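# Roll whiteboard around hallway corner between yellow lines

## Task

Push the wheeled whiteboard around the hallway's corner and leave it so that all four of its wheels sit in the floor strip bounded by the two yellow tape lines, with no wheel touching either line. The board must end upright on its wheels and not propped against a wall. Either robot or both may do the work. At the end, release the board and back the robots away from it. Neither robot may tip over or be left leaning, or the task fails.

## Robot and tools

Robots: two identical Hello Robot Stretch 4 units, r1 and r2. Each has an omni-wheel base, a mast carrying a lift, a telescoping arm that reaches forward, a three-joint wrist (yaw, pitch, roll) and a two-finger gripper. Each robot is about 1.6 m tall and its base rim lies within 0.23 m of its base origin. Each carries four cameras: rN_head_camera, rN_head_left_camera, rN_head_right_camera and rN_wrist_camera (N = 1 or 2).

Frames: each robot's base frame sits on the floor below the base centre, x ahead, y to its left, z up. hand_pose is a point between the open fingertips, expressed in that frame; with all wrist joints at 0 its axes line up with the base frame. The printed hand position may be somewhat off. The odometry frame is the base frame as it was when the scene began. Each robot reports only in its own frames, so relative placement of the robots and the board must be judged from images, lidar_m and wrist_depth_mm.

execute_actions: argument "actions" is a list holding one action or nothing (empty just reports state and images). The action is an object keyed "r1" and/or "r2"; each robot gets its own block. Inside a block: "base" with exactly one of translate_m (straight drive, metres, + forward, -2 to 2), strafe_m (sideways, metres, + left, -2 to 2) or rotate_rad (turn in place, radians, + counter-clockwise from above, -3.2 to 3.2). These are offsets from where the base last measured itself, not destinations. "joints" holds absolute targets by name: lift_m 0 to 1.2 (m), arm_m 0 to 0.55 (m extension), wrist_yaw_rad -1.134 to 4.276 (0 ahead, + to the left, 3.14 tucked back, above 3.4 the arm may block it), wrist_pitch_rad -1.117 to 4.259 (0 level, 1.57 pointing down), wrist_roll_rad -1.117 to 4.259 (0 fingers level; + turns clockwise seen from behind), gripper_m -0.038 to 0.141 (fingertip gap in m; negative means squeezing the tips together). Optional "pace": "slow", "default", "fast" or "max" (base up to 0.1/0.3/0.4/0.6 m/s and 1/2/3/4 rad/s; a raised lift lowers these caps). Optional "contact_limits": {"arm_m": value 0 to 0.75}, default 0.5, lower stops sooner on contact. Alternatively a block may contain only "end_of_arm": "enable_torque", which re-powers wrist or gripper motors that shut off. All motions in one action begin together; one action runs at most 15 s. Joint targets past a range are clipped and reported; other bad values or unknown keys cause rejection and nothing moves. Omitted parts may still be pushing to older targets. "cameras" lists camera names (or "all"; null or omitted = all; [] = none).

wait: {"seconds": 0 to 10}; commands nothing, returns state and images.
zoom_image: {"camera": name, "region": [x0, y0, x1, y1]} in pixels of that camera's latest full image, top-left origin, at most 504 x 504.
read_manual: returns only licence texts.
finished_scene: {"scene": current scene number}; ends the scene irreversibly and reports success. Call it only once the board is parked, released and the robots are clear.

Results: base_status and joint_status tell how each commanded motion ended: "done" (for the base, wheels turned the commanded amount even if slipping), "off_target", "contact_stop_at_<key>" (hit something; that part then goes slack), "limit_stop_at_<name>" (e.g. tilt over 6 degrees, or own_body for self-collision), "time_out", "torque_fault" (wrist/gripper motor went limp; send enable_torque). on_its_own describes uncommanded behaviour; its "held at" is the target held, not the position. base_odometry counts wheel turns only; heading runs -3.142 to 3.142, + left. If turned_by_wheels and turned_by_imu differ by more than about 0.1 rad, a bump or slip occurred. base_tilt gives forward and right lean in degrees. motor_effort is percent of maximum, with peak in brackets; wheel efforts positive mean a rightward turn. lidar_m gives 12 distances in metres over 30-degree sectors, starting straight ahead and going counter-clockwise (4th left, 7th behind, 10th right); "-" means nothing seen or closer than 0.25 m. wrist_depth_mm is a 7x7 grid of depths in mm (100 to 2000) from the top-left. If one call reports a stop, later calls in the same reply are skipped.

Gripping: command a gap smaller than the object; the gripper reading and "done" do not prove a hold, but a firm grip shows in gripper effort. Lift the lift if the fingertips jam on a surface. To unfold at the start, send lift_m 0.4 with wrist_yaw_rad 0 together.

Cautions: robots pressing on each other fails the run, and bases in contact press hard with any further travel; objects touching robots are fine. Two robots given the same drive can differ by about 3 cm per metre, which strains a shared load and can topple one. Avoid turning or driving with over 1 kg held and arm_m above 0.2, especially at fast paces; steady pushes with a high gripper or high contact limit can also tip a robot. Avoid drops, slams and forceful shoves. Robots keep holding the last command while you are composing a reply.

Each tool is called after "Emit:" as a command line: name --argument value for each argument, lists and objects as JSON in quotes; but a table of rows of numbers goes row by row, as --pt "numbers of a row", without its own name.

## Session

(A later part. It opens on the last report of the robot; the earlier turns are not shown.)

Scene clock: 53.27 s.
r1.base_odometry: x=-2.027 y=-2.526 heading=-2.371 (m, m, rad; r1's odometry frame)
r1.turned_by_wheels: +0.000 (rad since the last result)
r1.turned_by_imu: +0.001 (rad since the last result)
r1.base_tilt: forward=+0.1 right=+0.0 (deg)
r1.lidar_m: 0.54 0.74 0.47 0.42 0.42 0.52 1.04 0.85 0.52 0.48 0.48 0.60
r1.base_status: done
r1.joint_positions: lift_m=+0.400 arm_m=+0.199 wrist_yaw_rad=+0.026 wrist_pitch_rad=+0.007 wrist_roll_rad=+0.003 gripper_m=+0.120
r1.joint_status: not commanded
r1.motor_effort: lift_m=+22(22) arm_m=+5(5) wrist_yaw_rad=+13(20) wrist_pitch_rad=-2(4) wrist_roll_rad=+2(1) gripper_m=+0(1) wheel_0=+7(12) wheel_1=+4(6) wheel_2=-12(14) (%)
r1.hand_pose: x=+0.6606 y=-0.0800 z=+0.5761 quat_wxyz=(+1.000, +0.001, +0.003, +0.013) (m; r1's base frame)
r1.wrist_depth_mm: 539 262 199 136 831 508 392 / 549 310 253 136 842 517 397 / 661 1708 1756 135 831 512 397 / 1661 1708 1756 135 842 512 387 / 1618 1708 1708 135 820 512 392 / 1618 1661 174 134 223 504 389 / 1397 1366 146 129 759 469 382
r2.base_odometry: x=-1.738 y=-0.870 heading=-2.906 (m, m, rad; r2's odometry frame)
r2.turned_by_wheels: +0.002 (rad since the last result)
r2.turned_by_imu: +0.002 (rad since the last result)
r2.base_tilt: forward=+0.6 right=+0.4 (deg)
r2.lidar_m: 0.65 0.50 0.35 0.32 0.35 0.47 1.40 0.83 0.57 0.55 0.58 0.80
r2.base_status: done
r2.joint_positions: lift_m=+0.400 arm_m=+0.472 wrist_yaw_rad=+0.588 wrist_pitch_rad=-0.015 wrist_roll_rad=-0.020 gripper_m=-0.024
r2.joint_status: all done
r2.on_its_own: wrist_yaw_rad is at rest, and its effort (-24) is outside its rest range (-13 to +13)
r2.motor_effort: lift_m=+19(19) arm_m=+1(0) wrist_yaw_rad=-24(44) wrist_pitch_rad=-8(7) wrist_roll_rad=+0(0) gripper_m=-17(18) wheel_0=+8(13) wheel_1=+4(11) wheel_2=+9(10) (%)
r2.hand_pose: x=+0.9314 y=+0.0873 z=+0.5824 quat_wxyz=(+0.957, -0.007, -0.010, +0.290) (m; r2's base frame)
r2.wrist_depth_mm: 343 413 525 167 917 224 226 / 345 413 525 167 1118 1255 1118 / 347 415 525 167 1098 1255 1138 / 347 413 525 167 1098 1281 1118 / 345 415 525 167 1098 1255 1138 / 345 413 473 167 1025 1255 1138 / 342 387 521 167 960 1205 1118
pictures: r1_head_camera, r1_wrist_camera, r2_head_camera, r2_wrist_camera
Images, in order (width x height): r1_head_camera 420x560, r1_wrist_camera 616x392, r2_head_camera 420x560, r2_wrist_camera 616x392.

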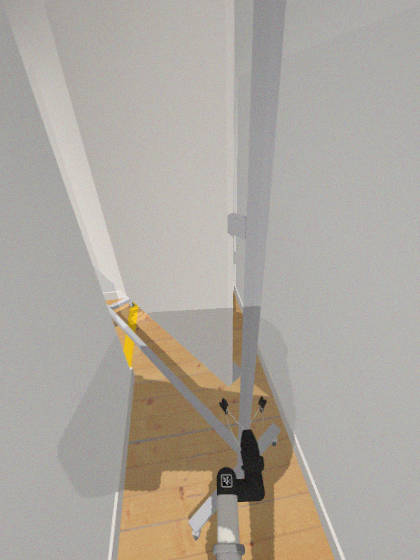

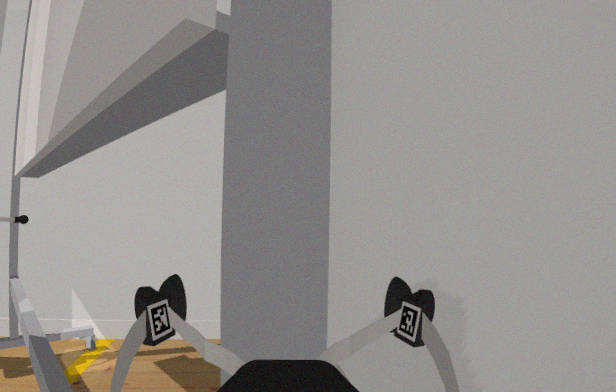

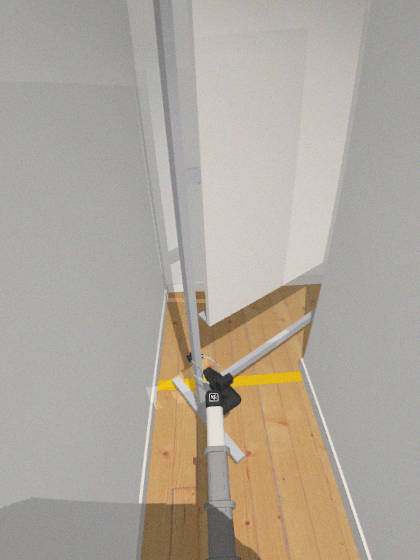

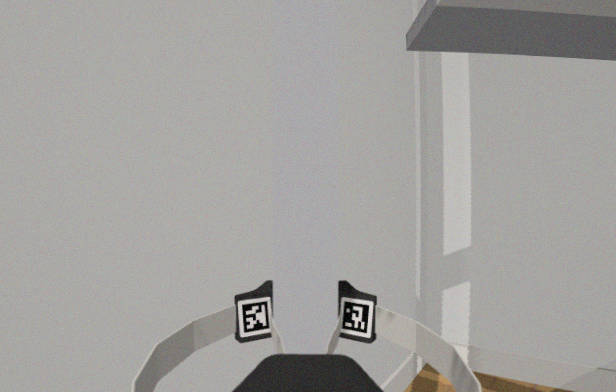

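Emit:
execute_actions --actions '[{"r2": {"base": {"translate_m": -0.11}, "joints": {"wrist_yaw_rad": 0.69}, "pace": "slow"}, "r1": {"base": {"translate_m": 0.145}, "pace": "slow"}}]' --cameras '["r1_wrist_camera", "r2_wrist_camera", "r2_head_camera", "r1_head_camera"]'

Scene clock: 56.60 s.
r1.base_odometry: x=-2.131 y=-2.627 heading=-2.372 (m, m, rad; r1's odometry frame)
r1.turned_by_wheels: +0.000 (rad since the last result)
r1.turned_by_imu: +0.001 (rad since the last result)
r1.base_tilt: forward=+0.1 right=+0.0 (deg)
r1.lidar_m: 0.55 0.79 0.50 0.44 0.44 0.55 1.12 0.81 0.52 0.45 0.45 0.59
r1.base_status: done
r1.joint_positions: lift_m=+0.400 arm_m=+0.199 wrist_yaw_rad=+0.022 wrist_pitch_rad=+0.007 wrist_roll_rad=+0.003 gripper_m=+0.120
r1.joint_status: not commanded
r1.on_its_own: wrist_yaw_rad is at rest, and its effort (+23) is outside its rest range (-13 to +13)
r1.motor_effort: lift_m=+22(22) arm_m=+5(5) wrist_yaw_rad=+23(23) wrist_pitch_rad=-3(4) wrist_roll_rad=+1(1) gripper_m=+1(0) wheel_0=+5(11) wheel_1=+3(8) wheel_2=-13(12) (%)
r1.hand_pose: x=+0.6603 y=-0.0811 z=+0.5761 quat_wxyz=(+1.000, +0.001, +0.003, +0.011) (m; r1's base frame)
r1.wrist_depth_mm: 322 231 204 131 768 466 364 / 353 298 276 129 768 469 364 / 549 1576 1661 128 759 473 366 / 1537 1576 1618 126 750 473 364 / 1499 1576 1618 125 750 466 362 / 1499 1499 1618 124 224 459 359 / 1397 1366 741 124 668 427 351
r2.base_odometry: x=-1.631 y=-0.845 heading=-2.905 (m, m, rad; r2's odometry frame)
r2.turned_by_wheels: +0.001 (rad since the last result)
r2.turned_by_imu: +0.001 (rad since the last result)
r2.base_tilt: forward=+0.6 right=+0.5 (deg)
r2.lidar_m: 0.68 0.49 0.35 0.32 0.35 0.47 1.39 0.81 0.58 0.55 0.59 0.80
r2.base_status: done
r2.joint_positions: lift_m=+0.400 arm_m=+0.472 wrist_yaw_rad=+0.694 wrist_pitch_rad=-0.015 wrist_roll_rad=-0.020 gripper_m=-0.025
r2.joint_status: all done
r2.motor_effort: lift_m=+19(19) arm_m=+0(0) wrist_yaw_rad=-13(43) wrist_pitch_rad=-6(7) wrist_roll_rad=+0(0) gripper_m=-17(20) wheel_0=+4(10) wheel_1=+2(9) wheel_2=+5(9) (%)
r2.hand_pose: x=+0.9205 y=+0.1174 z=+0.5824 quat_wxyz=(+0.940, -0.007, -0.010, +0.340) (m; r2's base frame)
r2.wrist_depth_mm: 325 382 469 167 750 224 226 / 325 382 473 167 842 1336 1205 / 325 384 473 167 854 1308 1229 / 327 384 473 167 842 1281 1229 / 327 384 473 167 854 1308 1205 / 325 382 430 167 759 1308 1205 / 324 359 469 145 768 1281 1205
pictures: r1_head_camera, r1_wrist_camera, r2_head_camera, r2_wrist_camera
Images, in order (width x height): r1_head_camera 420x560, r1_wrist_camera 616x392, r2_head_camera 420x560, r2_wrist_camera 616x392.

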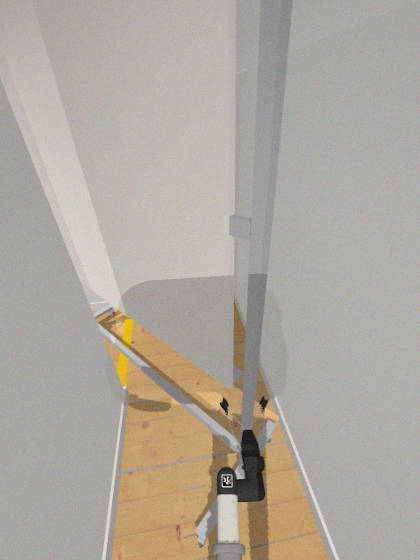

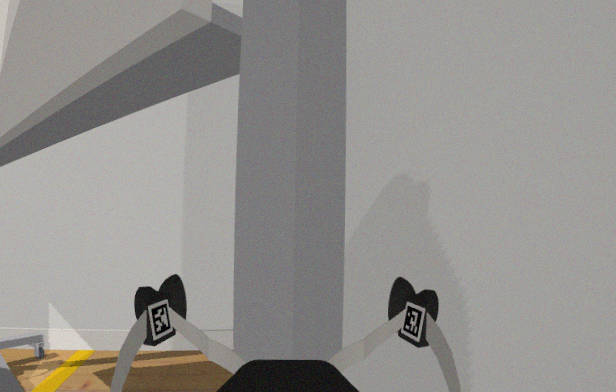

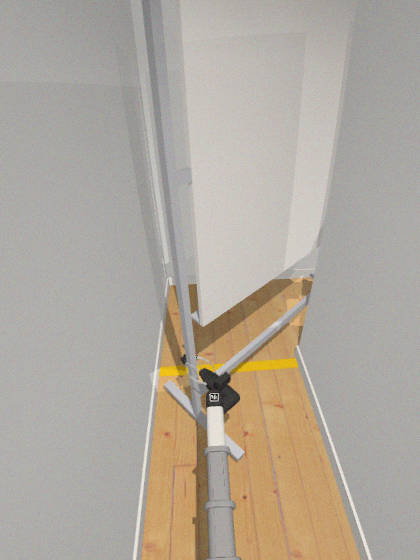

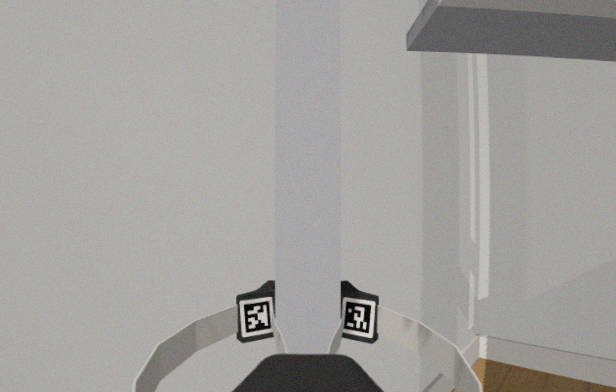

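Emit:
zoom_image --camera "r2_head_camera" --region '[130, 290, 340, 480]'

Emit:
zoom_image --camera "r1_head_camera" --region '[80, 290, 330, 560]'

Region (130, 290, 340, 480) of r2_head_camera's 420x560 image, scaled by 2.400, with more detail than that image has; it fills the top 456 rows of this view, and the rest is white.

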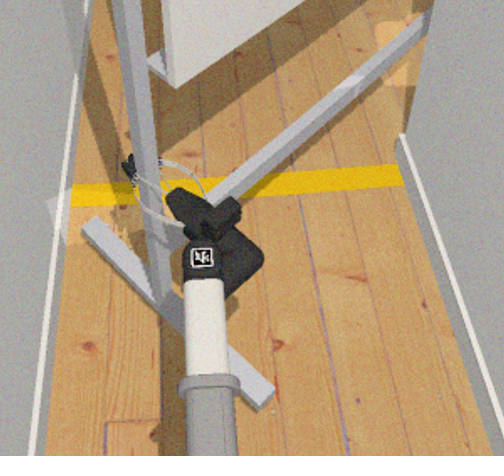

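Region (80, 290, 330, 560) of r1_head_camera's 420x560 image, scaled by 1.867, with more detail than that image has; it fills the left 467 columns of this view, and the rest is white.

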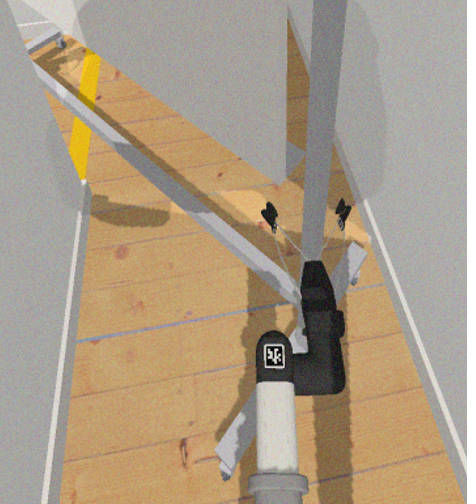

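Emit:
execute_actions --actions '[{"r2": {"base": {"strafe_m": -0.048}, "joints": {"wrist_yaw_rad": 0.81, "arm_m": 0.365}, "pace": "slow"}, "r1": {"base": {"translate_m": 0.09}, "joints": {"arm_m": 0.245}, "pace": "slow"}}]' --cameras '["r1_wrist_camera", "r2_wrist_camera", "r2_head_camera", "r1_head_camera"]'

Scene clock: 59.50 s.
r1.base_odometry: x=-2.195 y=-2.689 heading=-2.372 (m, m, rad; r1's odometry frame)
r1.turned_by_wheels: -0.001 (rad since the last result)
r1.turned_by_imu: -0.001 (rad since the last result)
r1.base_tilt: forward=+0.1 right=+0.0 (deg)
r1.lidar_m: 0.58 0.81 0.51 0.45 0.45 0.58 1.13 0.79 0.48 0.43 0.44 0.55
r1.base_status: done
r1.joint_positions: lift_m=+0.400 arm_m=+0.243 wrist_yaw_rad=+0.021 wrist_pitch_rad=+0.007 wrist_roll_rad=+0.003 gripper_m=+0.120
r1.joint_status: all done
r1.on_its_own: wrist_yaw_rad is at rest, and its effort (+29) is outside its rest range (-13 to +13)
r1.motor_effort: lift_m=+22(22) arm_m=+12(15) wrist_yaw_rad=+29(45) wrist_pitch_rad=-4(4) wrist_roll_rad=+0(1) gripper_m=+0(0) wheel_0=+2(9) wheel_1=+2(6) wheel_2=-15(22) (%)
r1.hand_pose: x=+0.7041 y=-0.0814 z=+0.5760 quat_wxyz=(+1.000, +0.002, +0.003, +0.010) (m; r1's base frame)
r1.wrist_depth_mm: 241 216 215 129 699 430 332 / 293 300 1537 128 699 430 334 / 1397 1464 1537 126 699 433 336 / 1397 1430 1499 125 691 430 336 / 1397 1464 1499 124 676 430 334 / 1366 219 1499 124 224 424 329 / 1366 1397 741 123 609 394 324
r2.base_odometry: x=-1.642 y=-0.798 heading=-2.904 (m, m, rad; r2's odometry frame)
r2.turned_by_wheels: +0.002 (rad since the last result)
r2.turned_by_imu: +0.003 (rad since the last result)
r2.base_tilt: forward=+0.6 right=+0.5 (deg)
r2.lidar_m: 0.56 0.57 0.39 0.37 0.39 0.55 1.55 0.75 0.55 0.51 0.53 0.73
r2.base_status: done
r2.joint_positions: lift_m=+0.400 arm_m=+0.366 wrist_yaw_rad=+0.818 wrist_pitch_rad=-0.015 wrist_roll_rad=-0.020 gripper_m=-0.024
r2.joint_status: all done
r2.on_its_own: wrist_yaw_rad is at rest, and its effort (-22) is outside its rest range (-13 to +13)
r2.motor_effort: lift_m=+19(19) arm_m=-8(12) wrist_yaw_rad=-22(44) wrist_pitch_rad=-8(9) wrist_roll_rad=+1(0) gripper_m=-19(19) wheel_0=+11(20) wheel_1=+3(11) wheel_2=+8(10) (%)
r2.hand_pose: x=+0.7984 y=+0.1507 z=+0.5823 quat_wxyz=(+0.918, -0.006, -0.011, +0.397) (m; r2's base frame)
r2.wrist_depth_mm: 343 392 466 168 668 224 226 / 343 394 469 168 741 1042 1336 / 345 394 469 167 741 1042 1336 / 343 394 466 167 732 1042 1336 / 345 394 469 167 732 1042 1308 / 343 394 433 167 676 1042 1308 / 342 375 469 148 683 1060 1281
pictures: r1_head_camera, r1_wrist_camera, r2_head_camera, r2_wrist_camera
Images, in order (width x height): r1_head_camera 420x560, r1_wrist_camera 616x392, r2_head_camera 420x560, r2_wrist_camera 616x392.

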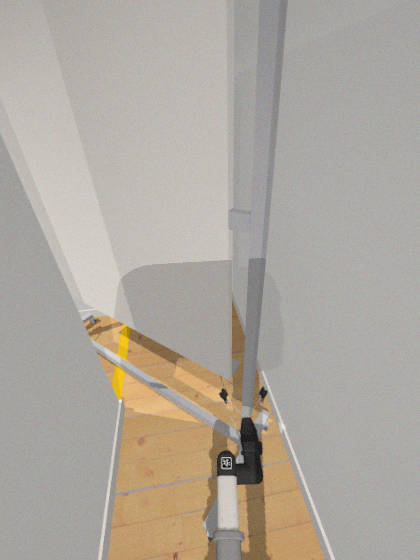

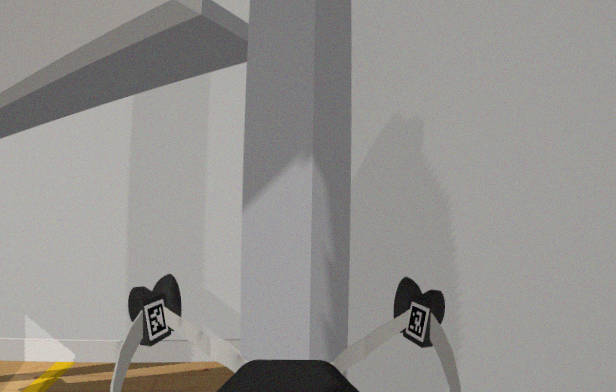

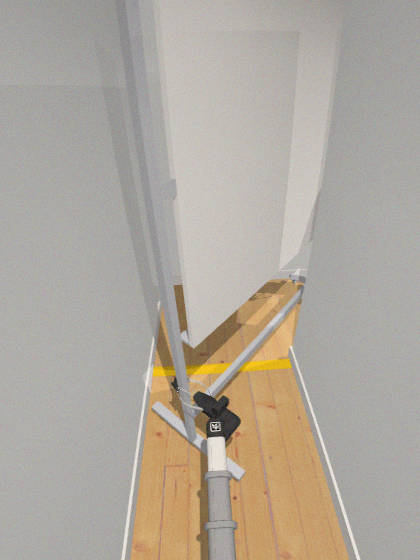

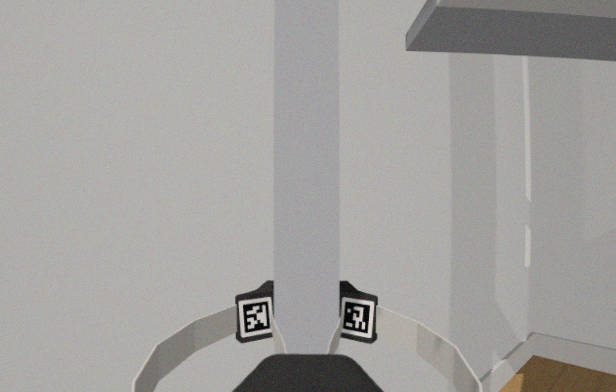

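Emit:
execute_actions --actions '[{"r2": {"base": {"strafe_m": -0.048}, "joints": {"wrist_yaw_rad": 0.93, "arm_m": 0.29}, "pace": "slow"}, "r1": {"base": {"translate_m": 0.075}, "joints": {"arm_m": 0.29}, "pace": "slow"}}]' --cameras '["r1_wrist_camera", "r2_wrist_camera", "r2_head_camera", "r1_head_camera"]'

Scene clock: 62.07 s.
r1.base_odometry: x=-2.249 y=-2.741 heading=-2.374 (m, m, rad; r1's odometry frame)
r1.turned_by_wheels: -0.001 (rad since the last result)
r1.turned_by_imu: -0.001 (rad since the last result)
r1.base_tilt: forward=+0.1 right=-0.1 (deg)
r1.lidar_m: 0.64 0.81 0.52 0.44 0.48 0.58 1.17 0.76 0.47 0.41 0.43 0.52
r1.base_status: done
r1.joint_positions: lift_m=+0.400 arm_m=+0.288 wrist_yaw_rad=+0.020 wrist_pitch_rad=+0.007 wrist_roll_rad=+0.003 gripper_m=+0.120
r1.joint_status: all done
r1.on_its_own: wrist_yaw_rad is at rest, and its effort (+29) is outside its rest range (-13 to +13)
r1.motor_effort: lift_m=+21(22) arm_m=+12(17) wrist_yaw_rad=+29(30) wrist_pitch_rad=-5(5) wrist_roll_rad=+2(2) gripper_m=+0(0) wheel_0=+1(9) wheel_1=+1(7) wheel_2=-16(19) (%)
r1.hand_pose: x=+0.7490 y=-0.0817 z=+0.5760 quat_wxyz=(+1.000, +0.001, +0.003, +0.010) (m; r1's base frame)
r1.wrist_depth_mm: 212 209 208 129 640 397 306 / 293 1336 1397 128 640 397 309 / 1281 1336 1397 127 640 402 309 / 1281 1336 1366 126 634 399 309 / 1281 1308 1397 125 627 397 306 / 1281 1281 211 124 219 389 303 / 1255 1281 145 121 564 364 298
r2.base_odometry: x=-1.653 y=-0.752 heading=-2.902 (m, m, rad; r2's odometry frame)
r2.turned_by_wheels: +0.002 (rad since the last result)
r2.turned_by_imu: +0.002 (rad since the last result)
r2.base_tilt: forward=+0.6 right=+0.4 (deg)
r2.lidar_m: 0.52 0.64 0.44 0.42 0.43 0.61 1.81 0.68 0.49 0.46 0.49 0.67
r2.base_status: done
r2.joint_positions: lift_m=+0.400 arm_m=+0.291 wrist_yaw_rad=+0.938 wrist_pitch_rad=-0.014 wrist_roll_rad=-0.020 gripper_m=-0.024
r2.joint_status: all done
r2.on_its_own: wrist_yaw_rad is at rest, and its effort (-23) is outside its rest range (-13 to +13)
r2.motor_effort: lift_m=+19(19) arm_m=-7(11) wrist_yaw_rad=-23(45) wrist_pitch_rad=-11(8) wrist_roll_rad=+0(0) gripper_m=-19(20) wheel_0=+10(13) wheel_1=+2(10) wheel_2=+8(8) (%)
r2.hand_pose: x=+0.7033 y=+0.1809 z=+0.5822 quat_wxyz=(+0.892, -0.006, -0.011, +0.452) (m; r2's base frame)
r2.wrist_depth_mm: 366 413 473 167 627 224 226 / 368 410 480 168 676 866 1160 / 370 413 477 167 676 854 1160 / 368 413 477 167 676 854 1138 / 368 413 477 167 676 854 1138 / 368 413 445 167 640 854 1160 / 366 397 477 167 640 866 1138
pictures: r1_head_camera, r1_wrist_camera, r2_head_camera, r2_wrist_camera
Images, in order (width x height): r1_head_camera 420x560, r1_wrist_camera 616x392, r2_head_camera 420x560, r2_wrist_camera 616x392.

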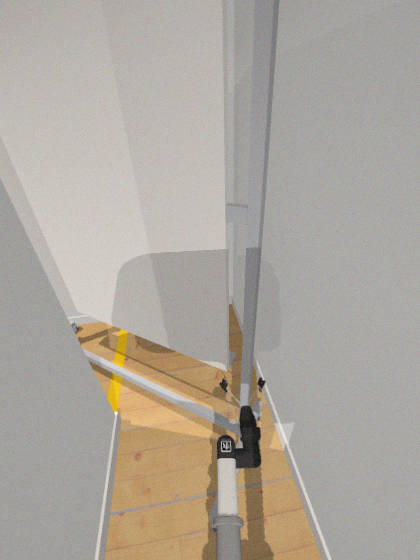

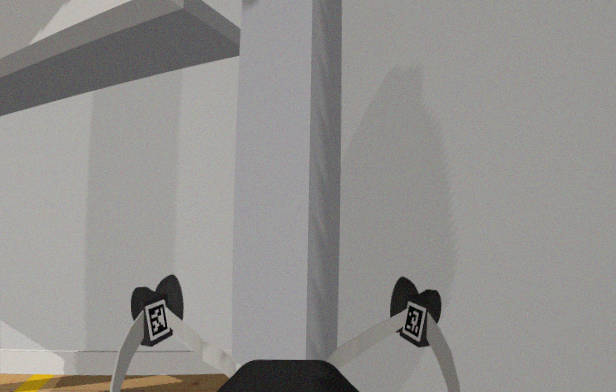

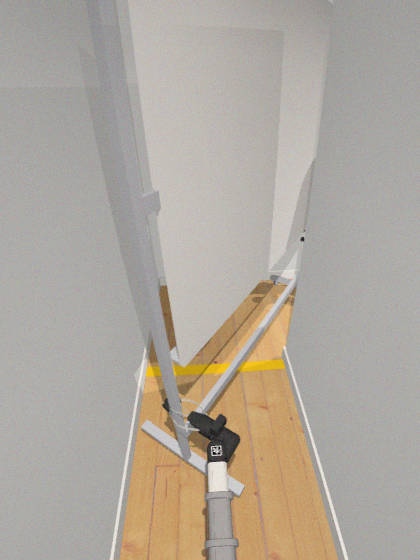

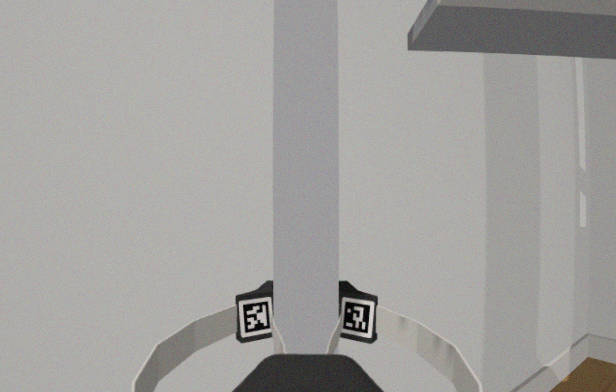

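Emit:
execute_actions --actions '[{"r2": {"base": {"strafe_m": -0.045}, "joints": {"wrist_yaw_rad": 1.06, "arm_m": 0.236}, "pace": "slow"}, "r1": {"base": {"translate_m": 0.10}, "joints": {"arm_m": 0.35}, "pace": "slow"}}]' --cameras '["r1_wrist_camera", "r2_wrist_camera", "r2_head_camera", "r1_head_camera"]'

Scene clock: 64.63 s.
r1.base_odometry: x=-2.320 y=-2.810 heading=-2.375 (m, m, rad; r1's odometry frame)
r1.turned_by_wheels: -0.001 (rad since the last result)
r1.turned_by_imu: -0.001 (rad since the last result)
r1.base_tilt: forward=+0.2 right=+0.1 (deg)
r1.lidar_m: 0.71 0.84 0.53 0.47 0.48 0.59 1.20 0.75 0.47 0.40 0.41 0.53
r1.base_status: done
r1.joint_positions: lift_m=+0.400 arm_m=+0.348 wrist_yaw_rad=+0.019 wrist_pitch_rad=+0.007 wrist_roll_rad=+0.003 gripper_m=+0.120
r1.joint_status: all done
r1.on_its_own: wrist_yaw_rad is at rest, and its effort (+34) is outside its rest range (-13 to +13)
r1.motor_effort: lift_m=+22(22) arm_m=+12(17) wrist_yaw_rad=+34(33) wrist_pitch_rad=-3(5) wrist_roll_rad=+2(2) gripper_m=+0(0) wheel_0=-1(11) wheel_1=+0(8) wheel_2=-17(18) (%)
r1.hand_pose: x=+0.8088 y=-0.0820 z=+0.5760 quat_wxyz=(+1.000, +0.001, +0.003, +0.009) (m; r1's base frame)
r1.wrist_depth_mm: 211 209 220 131 569 351 273 / 1118 1182 1255 130 569 355 274 / 1138 1205 1229 129 569 355 276 / 1138 1160 1229 128 559 353 274 / 1138 1182 1229 127 554 351 273 / 1118 1138 1205 126 224 345 270 / 1098 1138 1182 124 496 324 266
r2.base_odometry: x=-1.664 y=-0.708 heading=-2.901 (m, m, rad; r2's odometry frame)
r2.turned_by_wheels: +0.001 (rad since the last result)
r2.turned_by_imu: +0.002 (rad since the last result)
r2.base_tilt: forward=+0.5 right=+0.5 (deg)
r2.lidar_m: 0.45 0.57 0.49 0.46 0.49 0.69 1.87 0.62 0.45 0.42 0.45 0.59
r2.base_status: done
r2.joint_positions: lift_m=+0.400 arm_m=+0.237 wrist_yaw_rad=+1.071 wrist_pitch_rad=-0.014 wrist_roll_rad=-0.020 gripper_m=-0.025
r2.joint_status: all done
r2.on_its_own: wrist_yaw_rad is at rest, and its effort (-31) is outside its rest range (-13 to +13)
r2.motor_effort: lift_m=+19(19) arm_m=-5(12) wrist_yaw_rad=-31(50) wrist_pitch_rad=-8(11) wrist_roll_rad=+1(0) gripper_m=-18(18) wheel_0=+8(11) wheel_1=+1(8) wheel_2=+4(9) (%)
r2.hand_pose: x=+0.6229 y=+0.2112 z=+0.5822 quat_wxyz=(+0.860, -0.005, -0.011, +0.510) (m; r2's base frame)
r2.wrist_depth_mm: 394 433 484 167 603 224 226 / 397 436 484 167 627 741 891 / 397 436 484 167 627 741 891 / 397 436 484 167 627 732 878 / 394 436 484 167 627 741 878 / 394 433 187 167 615 741 878 / 394 418 484 167 603 750 878
pictures: r1_head_camera, r1_wrist_camera, r2_head_camera, r2_wrist_camera
Images, in order (width x height): r1_head_camera 420x560, r1_wrist_camera 616x392, r2_head_camera 420x560, r2_wrist_camera 616x392.

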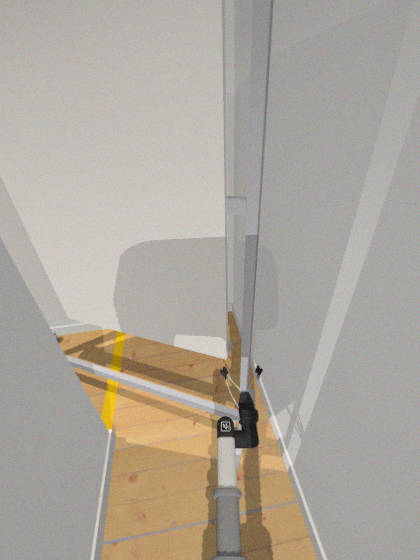

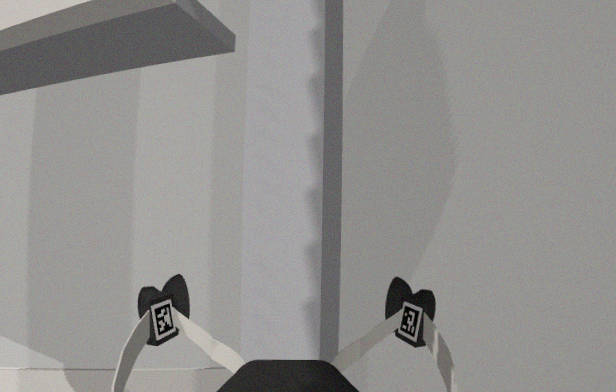

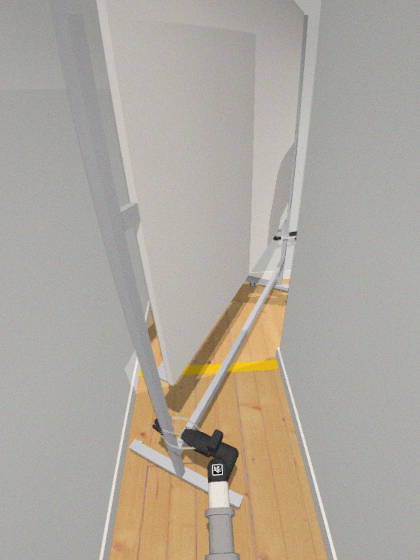

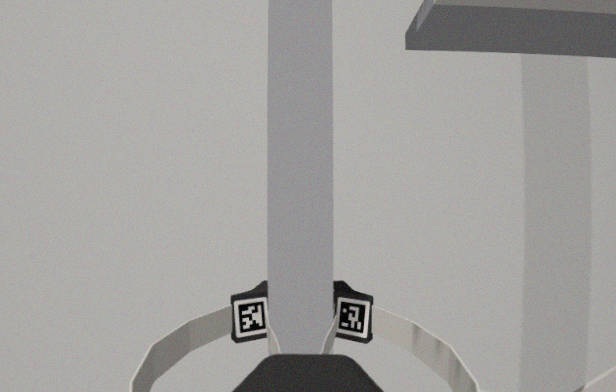

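Emit:
execute_actions --actions '[{"r2": {"base": {"strafe_m": -0.04}, "joints": {"wrist_yaw_rad": 1.20, "arm_m": 0.20}, "pace": "slow"}, "r1": {"base": {"translate_m": 0.12}, "joints": {"arm_m": 0.43}, "pace": "slow"}}]' --cameras '["r1_wrist_camera", "r2_wrist_camera", "r2_head_camera", "r1_head_camera"]'

Scene clock: 67.97 s.
r1.base_odometry: x=-2.407 y=-2.893 heading=-2.376 (m, m, rad; r1's odometry frame)
r1.turned_by_wheels: -0.001 (rad since the last result)
r1.turned_by_imu: +0.000 (rad since the last result)
r1.base_tilt: forward=+0.2 right=+0.0 (deg)
r1.lidar_m: 0.78 0.89 0.55 0.50 0.49 0.64 1.22 0.73 0.44 0.38 0.38 0.49
r1.base_status: done
r1.joint_positions: lift_m=+0.400 arm_m=+0.428 wrist_yaw_rad=+0.020 wrist_pitch_rad=+0.006 wrist_roll_rad=+0.003 gripper_m=+0.120
r1.joint_status: all done
r1.on_its_own: wrist_yaw_rad is at rest, and its effort (+31) is outside its rest range (-13 to +13)
r1.motor_effort: lift_m=+22(22) arm_m=+11(15) wrist_yaw_rad=+31(33) wrist_pitch_rad=-3(5) wrist_roll_rad=+2(2) gripper_m=-1(1) wheel_0=-2(14) wheel_1=+2(8) wheel_2=-17(19) (%)
r1.hand_pose: x=+0.8891 y=-0.0818 z=+0.5761 quat_wxyz=(+1.000, +0.001, +0.003, +0.010) (m; r1's base frame)
r1.wrist_depth_mm: 212 209 1060 133 488 301 - / 960 1008 1060 133 484 304 236 / 960 991 1060 132 484 304 236 / 946 1008 1042 131 484 303 236 / 946 991 1025 130 477 301 234 / 931 960 1025 129 223 296 231 / 946 960 1008 128 442 277 -
r2.base_odometry: x=-1.674 y=-0.669 heading=-2.901 (m, m, rad; r2's odometry frame)
r2.turned_by_wheels: +0.000 (rad since the last result)
r2.turned_by_imu: +0.001 (rad since the last result)
r2.base_tilt: forward=+0.6 right=+0.5 (deg)
r2.lidar_m: 0.43 0.52 0.53 0.50 0.53 0.74 2.09 0.56 0.40 0.38 0.38 0.54
r2.base_status: done
r2.joint_positions: lift_m=+0.400 arm_m=+0.201 wrist_yaw_rad=+1.207 wrist_pitch_rad=-0.014 wrist_roll_rad=-0.020 gripper_m=-0.025
r2.joint_status: all done
r2.on_its_own: wrist_yaw_rad is at rest, and its effort (-19) is outside its rest range (-13 to +13)
r2.motor_effort: lift_m=+19(19) arm_m=-5(12) wrist_yaw_rad=-19(52) wrist_pitch_rad=-9(10) wrist_roll_rad=+0(1) gripper_m=-17(20) wheel_0=+4(6) wheel_1=+0(12) wheel_2=+1(2) (%)
r2.hand_pose: x=+0.5562 y=+0.2384 z=+0.5823 quat_wxyz=(+0.823, -0.004, -0.012, +0.567) (m; r2's base frame)
r2.wrist_depth_mm: 430 459 500 167 574 223 226 / 430 462 500 167 603 668 750 / 433 462 504 167 597 668 741 / 433 462 500 167 597 661 741 / 433 462 500 167 591 661 741 / 430 462 187 167 591 668 741 / 427 449 500 167 580 661 741
pictures: r1_head_camera, r1_wrist_camera, r2_head_camera, r2_wrist_camera
Images, in order (width x height): r1_head_camera 420x560, r1_wrist_camera 616x392, r2_head_camera 420x560, r2_wrist_camera 616x392.

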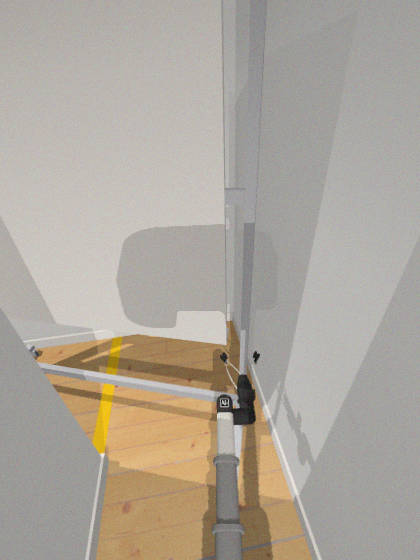

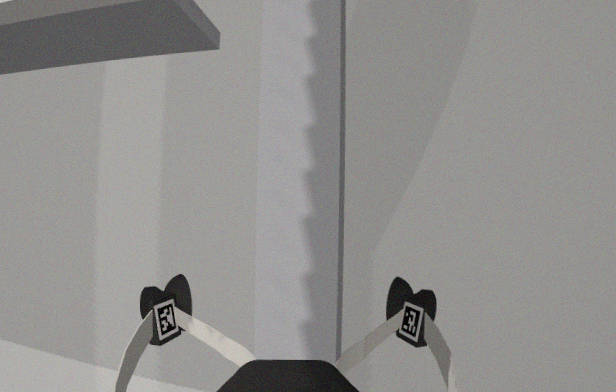

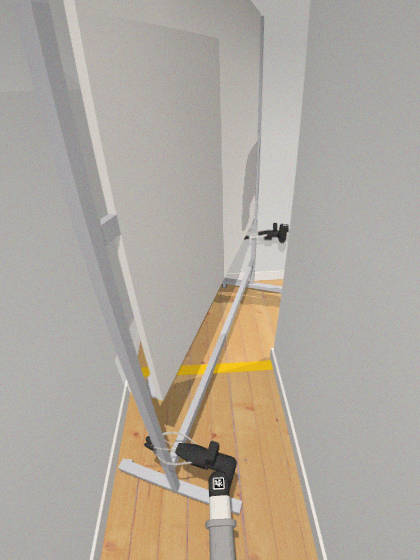

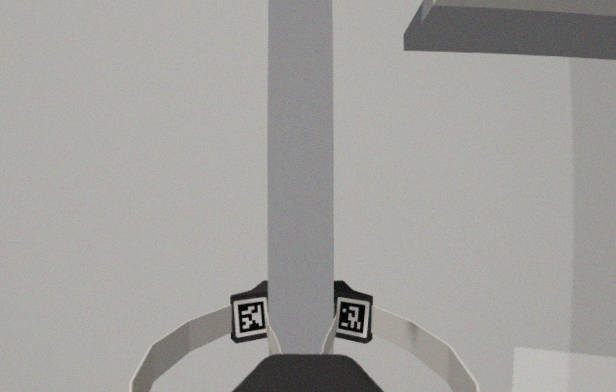

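Emit:
execute_actions --actions '[{"r2": {"base": {"strafe_m": -0.022}, "joints": {"wrist_yaw_rad": 1.33, "arm_m": 0.185}, "pace": "slow"}, "r1": {"base": {"translate_m": 0.16}, "joints": {"arm_m": 0.52}, "pace": "slow"}}]' --cameras '["r1_wrist_camera", "r2_wrist_camera", "r2_head_camera", "r1_head_camera"]'

Scene clock: 71.60 s.
r1.base_odometry: x=-2.522 y=-3.004 heading=-2.377 (m, m, rad; r1's odometry frame)
r1.turned_by_wheels: +0.000 (rad since the last result)
r1.turned_by_imu: +0.001 (rad since the last result)
r1.base_tilt: forward=+0.1 right=+0.0 (deg)
r1.lidar_m: 0.82 0.90 0.59 0.52 0.54 0.66 1.31 0.64 0.41 0.37 0.36 0.46
r1.base_status: done
r1.joint_positions: lift_m=+0.400 arm_m=+0.518 wrist_yaw_rad=+0.025 wrist_pitch_rad=+0.006 wrist_roll_rad=+0.003 gripper_m=+0.120
r1.joint_status: all done
r1.on_its_own: wrist_yaw_rad is at rest, and its effort (+17) is outside its rest range (-13 to +13)
r1.motor_effort: lift_m=+22(22) arm_m=+9(14) wrist_yaw_rad=+17(31) wrist_pitch_rad=-2(2) wrist_roll_rad=+2(2) gripper_m=-1(1) wheel_0=+4(16) wheel_1=+3(10) wheel_2=-12(18) (%)
r1.hand_pose: x=+0.9799 y=-0.0803 z=+0.5762 quat_wxyz=(+1.000, +0.001, +0.003, +0.012) (m; r1's base frame)
r1.wrist_depth_mm: 211 208 809 141 394 243 - / 741 768 798 140 394 245 194 / 741 759 798 139 392 246 195 / 732 759 788 138 392 245 194 / 732 759 788 137 387 242 193 / 723 214 778 137 224 227 190 / 715 741 768 136 345 223 -
r2.base_odometry: x=-1.679 y=-0.648 heading=-2.901 (m, m, rad; r2's odometry frame)
r2.turned_by_wheels: +0.000 (rad since the last result)
r2.turned_by_imu: +0.001 (rad since the last result)
r2.base_tilt: forward=+0.6 right=+0.5 (deg)
r2.lidar_m: 0.42 0.49 0.56 0.52 0.55 0.77 2.20 0.53 0.37 0.35 0.37 0.51
r2.base_status: done
r2.joint_positions: lift_m=+0.400 arm_m=+0.186 wrist_yaw_rad=+1.331 wrist_pitch_rad=-0.014 wrist_roll_rad=-0.020 gripper_m=-0.025
r2.joint_status: all done
r2.motor_effort: lift_m=+19(19) arm_m=-7(14) wrist_yaw_rad=-5(59) wrist_pitch_rad=-10(11) wrist_roll_rad=+0(0) gripper_m=-17(17) wheel_0=+0(1) wheel_1=-1(9) wheel_2=+2(0) (%)
r2.hand_pose: x=+0.5104 y=+0.2595 z=+0.5822 quat_wxyz=(+0.786, -0.003, -0.012, +0.618) (m; r2's base frame)
r2.wrist_depth_mm: 459 480 504 167 554 223 225 / 455 480 504 167 564 609 634 / 455 480 508 167 564 609 640 / 459 480 508 167 564 603 640 / 459 477 504 167 569 603 647 / 455 477 488 167 554 603 640 / 455 469 504 167 554 609 640
pictures: r1_head_camera, r1_wrist_camera, r2_head_camera, r2_wrist_camera
Images, in order (width x height): r1_head_camera 420x560, r1_wrist_camera 616x392, r2_head_camera 420x560, r2_wrist_camera 616x392.

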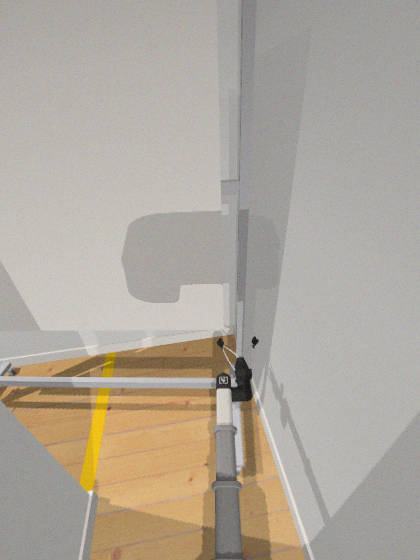

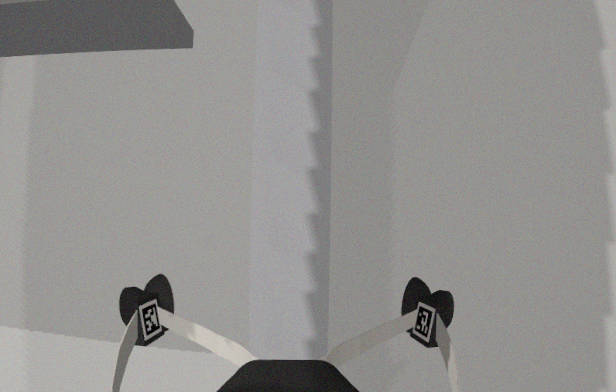

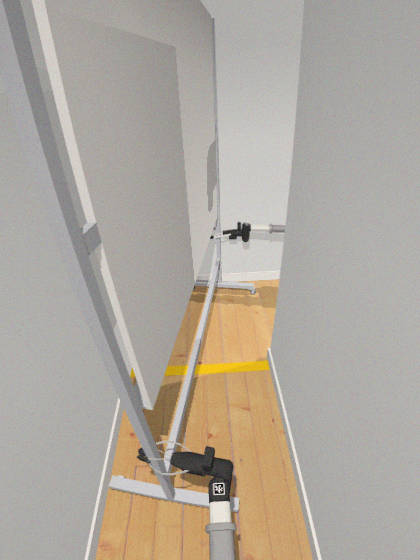

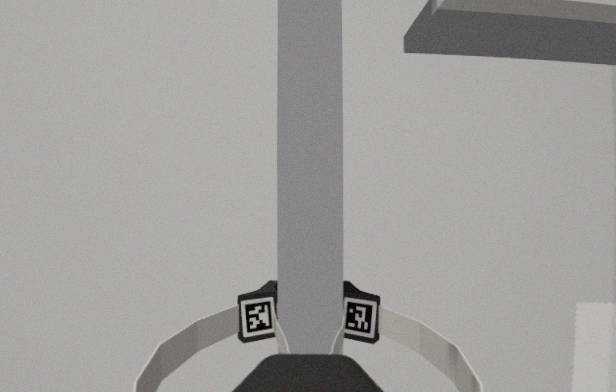

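Emit:
execute_actions --actions '[{"r2": {"base": {"strafe_m": -0.02}, "joints": {"wrist_yaw_rad": 1.43}, "pace": "slow"}, "r1": {"base": {"translate_m": 0.16}, "joints": {"wrist_yaw_rad": 0.07}, "pace": "default"}}]' --cameras '["r1_wrist_camera", "r2_wrist_camera", "r2_head_camera", "r1_head_camera"]'

Scene clock: 75.03 s.
r1.base_odometry: x=-2.637 y=-3.115 heading=-2.375 (m, m, rad; r1's odometry frame)
r1.turned_by_wheels: +0.001 (rad since the last result)
r1.turned_by_imu: +0.005 (rad since the last result)
r1.base_tilt: forward=+0.1 right=+0.0 (deg)
r1.lidar_m: 0.85 0.88 0.62 0.55 0.56 0.69 1.36 0.61 0.38 0.33 0.34 0.42
r1.base_status: done
r1.joint_positions: lift_m=+0.400 arm_m=+0.519 wrist_yaw_rad=+0.072 wrist_pitch_rad=+0.006 wrist_roll_rad=+0.003 gripper_m=+0.120
r1.joint_status: all done
r1.motor_effort: lift_m=+22(22) arm_m=+8(9) wrist_yaw_rad=-4(30) wrist_pitch_rad=-2(2) wrist_roll_rad=+2(3) gripper_m=+0(2) wheel_0=+13(18) wheel_1=+6(12) wheel_2=-3(21) (%)
r1.hand_pose: x=+0.9836 y=-0.0665 z=+0.5762 quat_wxyz=(+0.999, +0.001, +0.003, +0.036) (m; r1's base frame)
r1.wrist_depth_mm: 211 211 640 136 397 232 - / 603 627 634 135 399 233 182 / 603 621 634 135 397 235 183 / 597 615 627 134 397 234 182 / 597 615 627 133 392 231 181 / 591 217 627 132 222 229 178 / 585 597 155 131 359 212 -
r2.base_odometry: x=-1.684 y=-0.629 heading=-2.900 (m, m, rad; r2's odometry frame)
r2.turned_by_wheels: +0.000 (rad since the last result)
r2.turned_by_imu: +0.001 (rad since the last result)
r2.base_tilt: forward=+0.6 right=+0.5 (deg)
r2.lidar_m: 0.44 0.48 0.57 0.53 0.57 0.80 2.32 0.50 0.36 0.34 0.34 0.49
r2.base_status: done
r2.joint_positions: lift_m=+0.400 arm_m=+0.186 wrist_yaw_rad=+1.427 wrist_pitch_rad=-0.014 wrist_roll_rad=-0.020 gripper_m=-0.025
r2.joint_status: all done
r2.motor_effort: lift_m=+19(19) arm_m=-7(6) wrist_yaw_rad=+8(52) wrist_pitch_rad=-10(13) wrist_roll_rad=+0(0) gripper_m=-16(19) wheel_0=+2(4) wheel_1=-1(15) wheel_2=+4(7) (%)
r2.hand_pose: x=+0.4849 y=+0.2730 z=+0.5820 quat_wxyz=(+0.756, -0.003, -0.012, +0.654) (m; r2's base frame)
r2.wrist_depth_mm: 488 500 521 167 549 222 224 / 488 504 521 167 554 574 591 / 488 500 517 167 554 569 591 / 492 504 517 167 554 574 597 / 488 500 517 167 554 574 591 / 488 500 512 167 189 569 597 / 484 496 517 166 549 569 591
pictures: r1_head_camera, r1_wrist_camera, r2_head_camera, r2_wrist_camera
Images, in order (width x height): r1_head_camera 420x560, r1_wrist_camera 616x392, r2_head_camera 420x560, r2_wrist_camera 616x392.

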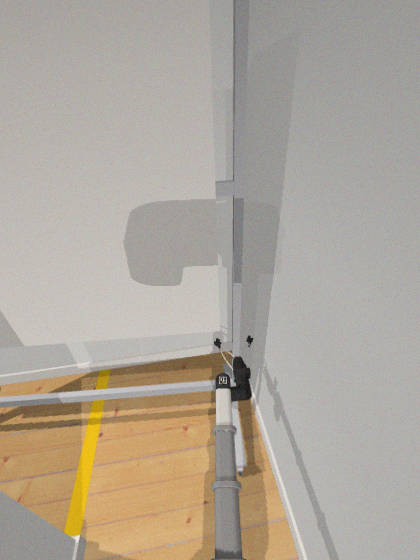

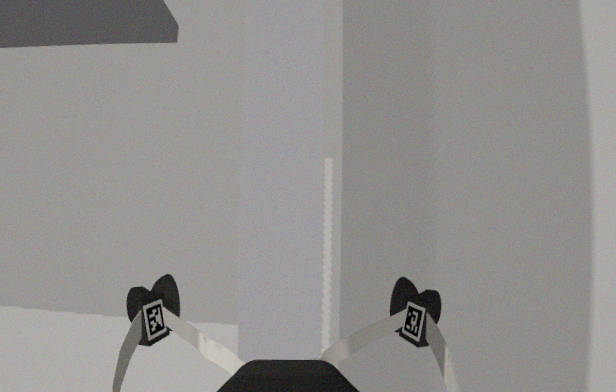

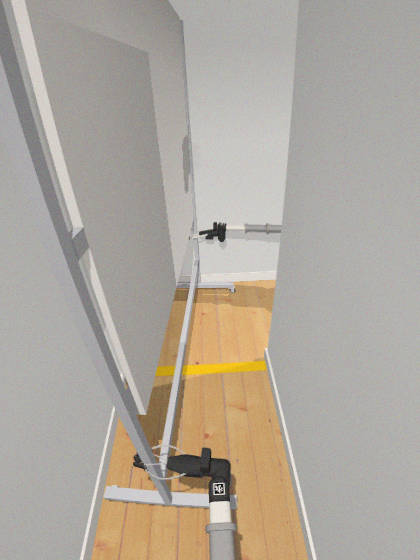

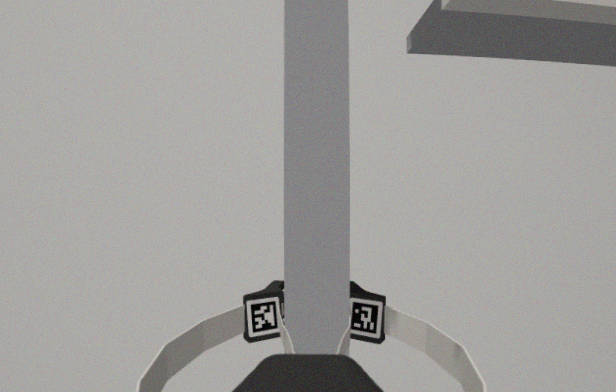

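Emit:
execute_actions --actions '[{"r2": {"base": {"translate_m": -0.12}, "joints": {"wrist_yaw_rad": 1.45}, "pace": "slow"}, "r1": {"joints": {"arm_m": 0.05}, "pace": "max"}}]' --cameras '["r2_wrist_camera", "r2_head_camera", "r1_head_camera", "r2_head_right_camera"]'

Scene clock: 77.87 s.
r1.base_odometry: x=-2.637 y=-3.115 heading=-2.376 (m, m, rad; r1's odometry frame)
r1.turned_by_wheels: -0.001 (rad since the last result)
r1.turned_by_imu: +0.000 (rad since the last result)
r1.base_tilt: forward=+0.1 right=+0.1 (deg)
r1.lidar_m: 0.84 0.85 0.60 0.56 0.56 0.69 1.36 0.60 0.36 0.33 0.34 0.43
r1.base_status: not commanded
r1.joint_positions: lift_m=+0.400 arm_m=+0.051 wrist_yaw_rad=+0.070 wrist_pitch_rad=+0.007 wrist_roll_rad=+0.003 gripper_m=+0.120
r1.joint_status: all done
r1.motor_effort: lift_m=+22(22) arm_m=-8(8) wrist_yaw_rad=+1(11) wrist_pitch_rad=-5(4) wrist_roll_rad=+2(3) gripper_m=-2(1) wheel_0=+6(13) wheel_1=+2(6) wheel_2=-2(3) (%)
r1.hand_pose: x=+0.5161 y=-0.0671 z=+0.5760 quat_wxyz=(+0.999, +0.001, +0.003, +0.035) (m; r1's base frame)
r1.wrist_depth_mm: 569 574 597 1160 603 353 268 / 564 569 1118 1138 603 355 270 / 564 569 1098 1138 597 357 271 / 1042 1060 1098 1138 597 355 270 / 1025 1042 1078 1118 591 353 268 / 1008 1042 559 1098 216 347 264 / 1008 1025 1060 168 574 322 -
r2.base_odometry: x=-1.567 y=-0.600 heading=-2.901 (m, m, rad; r2's odometry frame)
r2.turned_by_wheels: -0.001 (rad since the last result)
r2.turned_by_imu: -0.002 (rad since the last result)
r2.base_tilt: forward=+0.6 right=+0.4 (deg)
r2.lidar_m: 0.45 0.48 0.57 0.54 0.57 0.80 2.27 0.51 0.35 0.32 0.35 0.48
r2.base_status: done
r2.joint_positions: lift_m=+0.400 arm_m=+0.186 wrist_yaw_rad=+1.431 wrist_pitch_rad=-0.013 wrist_roll_rad=-0.020 gripper_m=-0.025
r2.joint_status: all done
r2.on_its_own: wrist_yaw_rad is at rest, and its effort (+54) is outside its rest range (-13 to +13)
r2.motor_effort: lift_m=+19(19) arm_m=-7(6) wrist_yaw_rad=+54(64) wrist_pitch_rad=-11(11) wrist_roll_rad=+0(0) gripper_m=-17(19) wheel_0=-9(10) wheel_1=-9(13) wheel_2=+3(11) (%)
r2.hand_pose: x=+0.4839 y=+0.2735 z=+0.5820 quat_wxyz=(+0.755, -0.003, -0.011, +0.656) (m; r2's base frame)
r2.wrist_depth_mm: 488 504 521 165 554 222 224 / 488 504 521 165 564 580 597 / 488 504 517 165 559 580 603 / 488 504 521 165 559 580 603 / 488 504 521 165 559 580 603 / 488 504 517 165 183 574 603 / 488 504 517 164 554 580 603
pictures: r1_head_camera, r2_head_camera, r2_head_right_camera, r2_wrist_camera
Images, in order (width x height): r1_head_camera 420x560, r2_head_camera 420x560, r2_head_right_camera 420x672, r2_wrist_camera 616x392.

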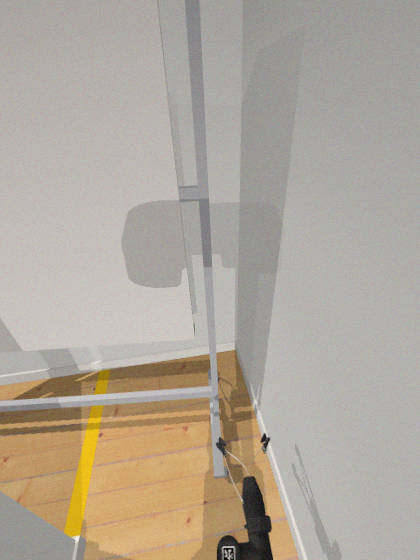

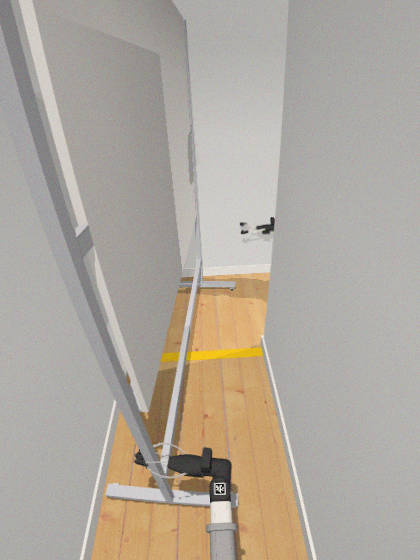

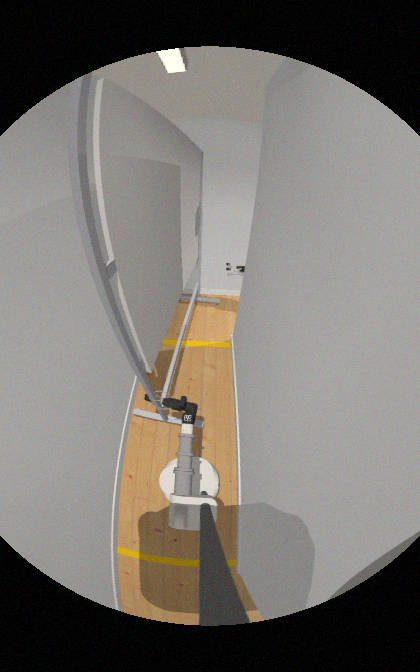

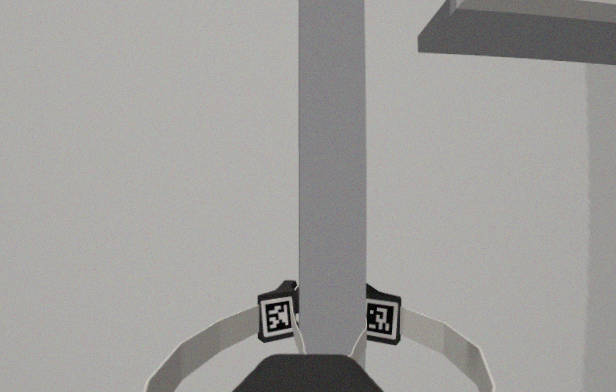

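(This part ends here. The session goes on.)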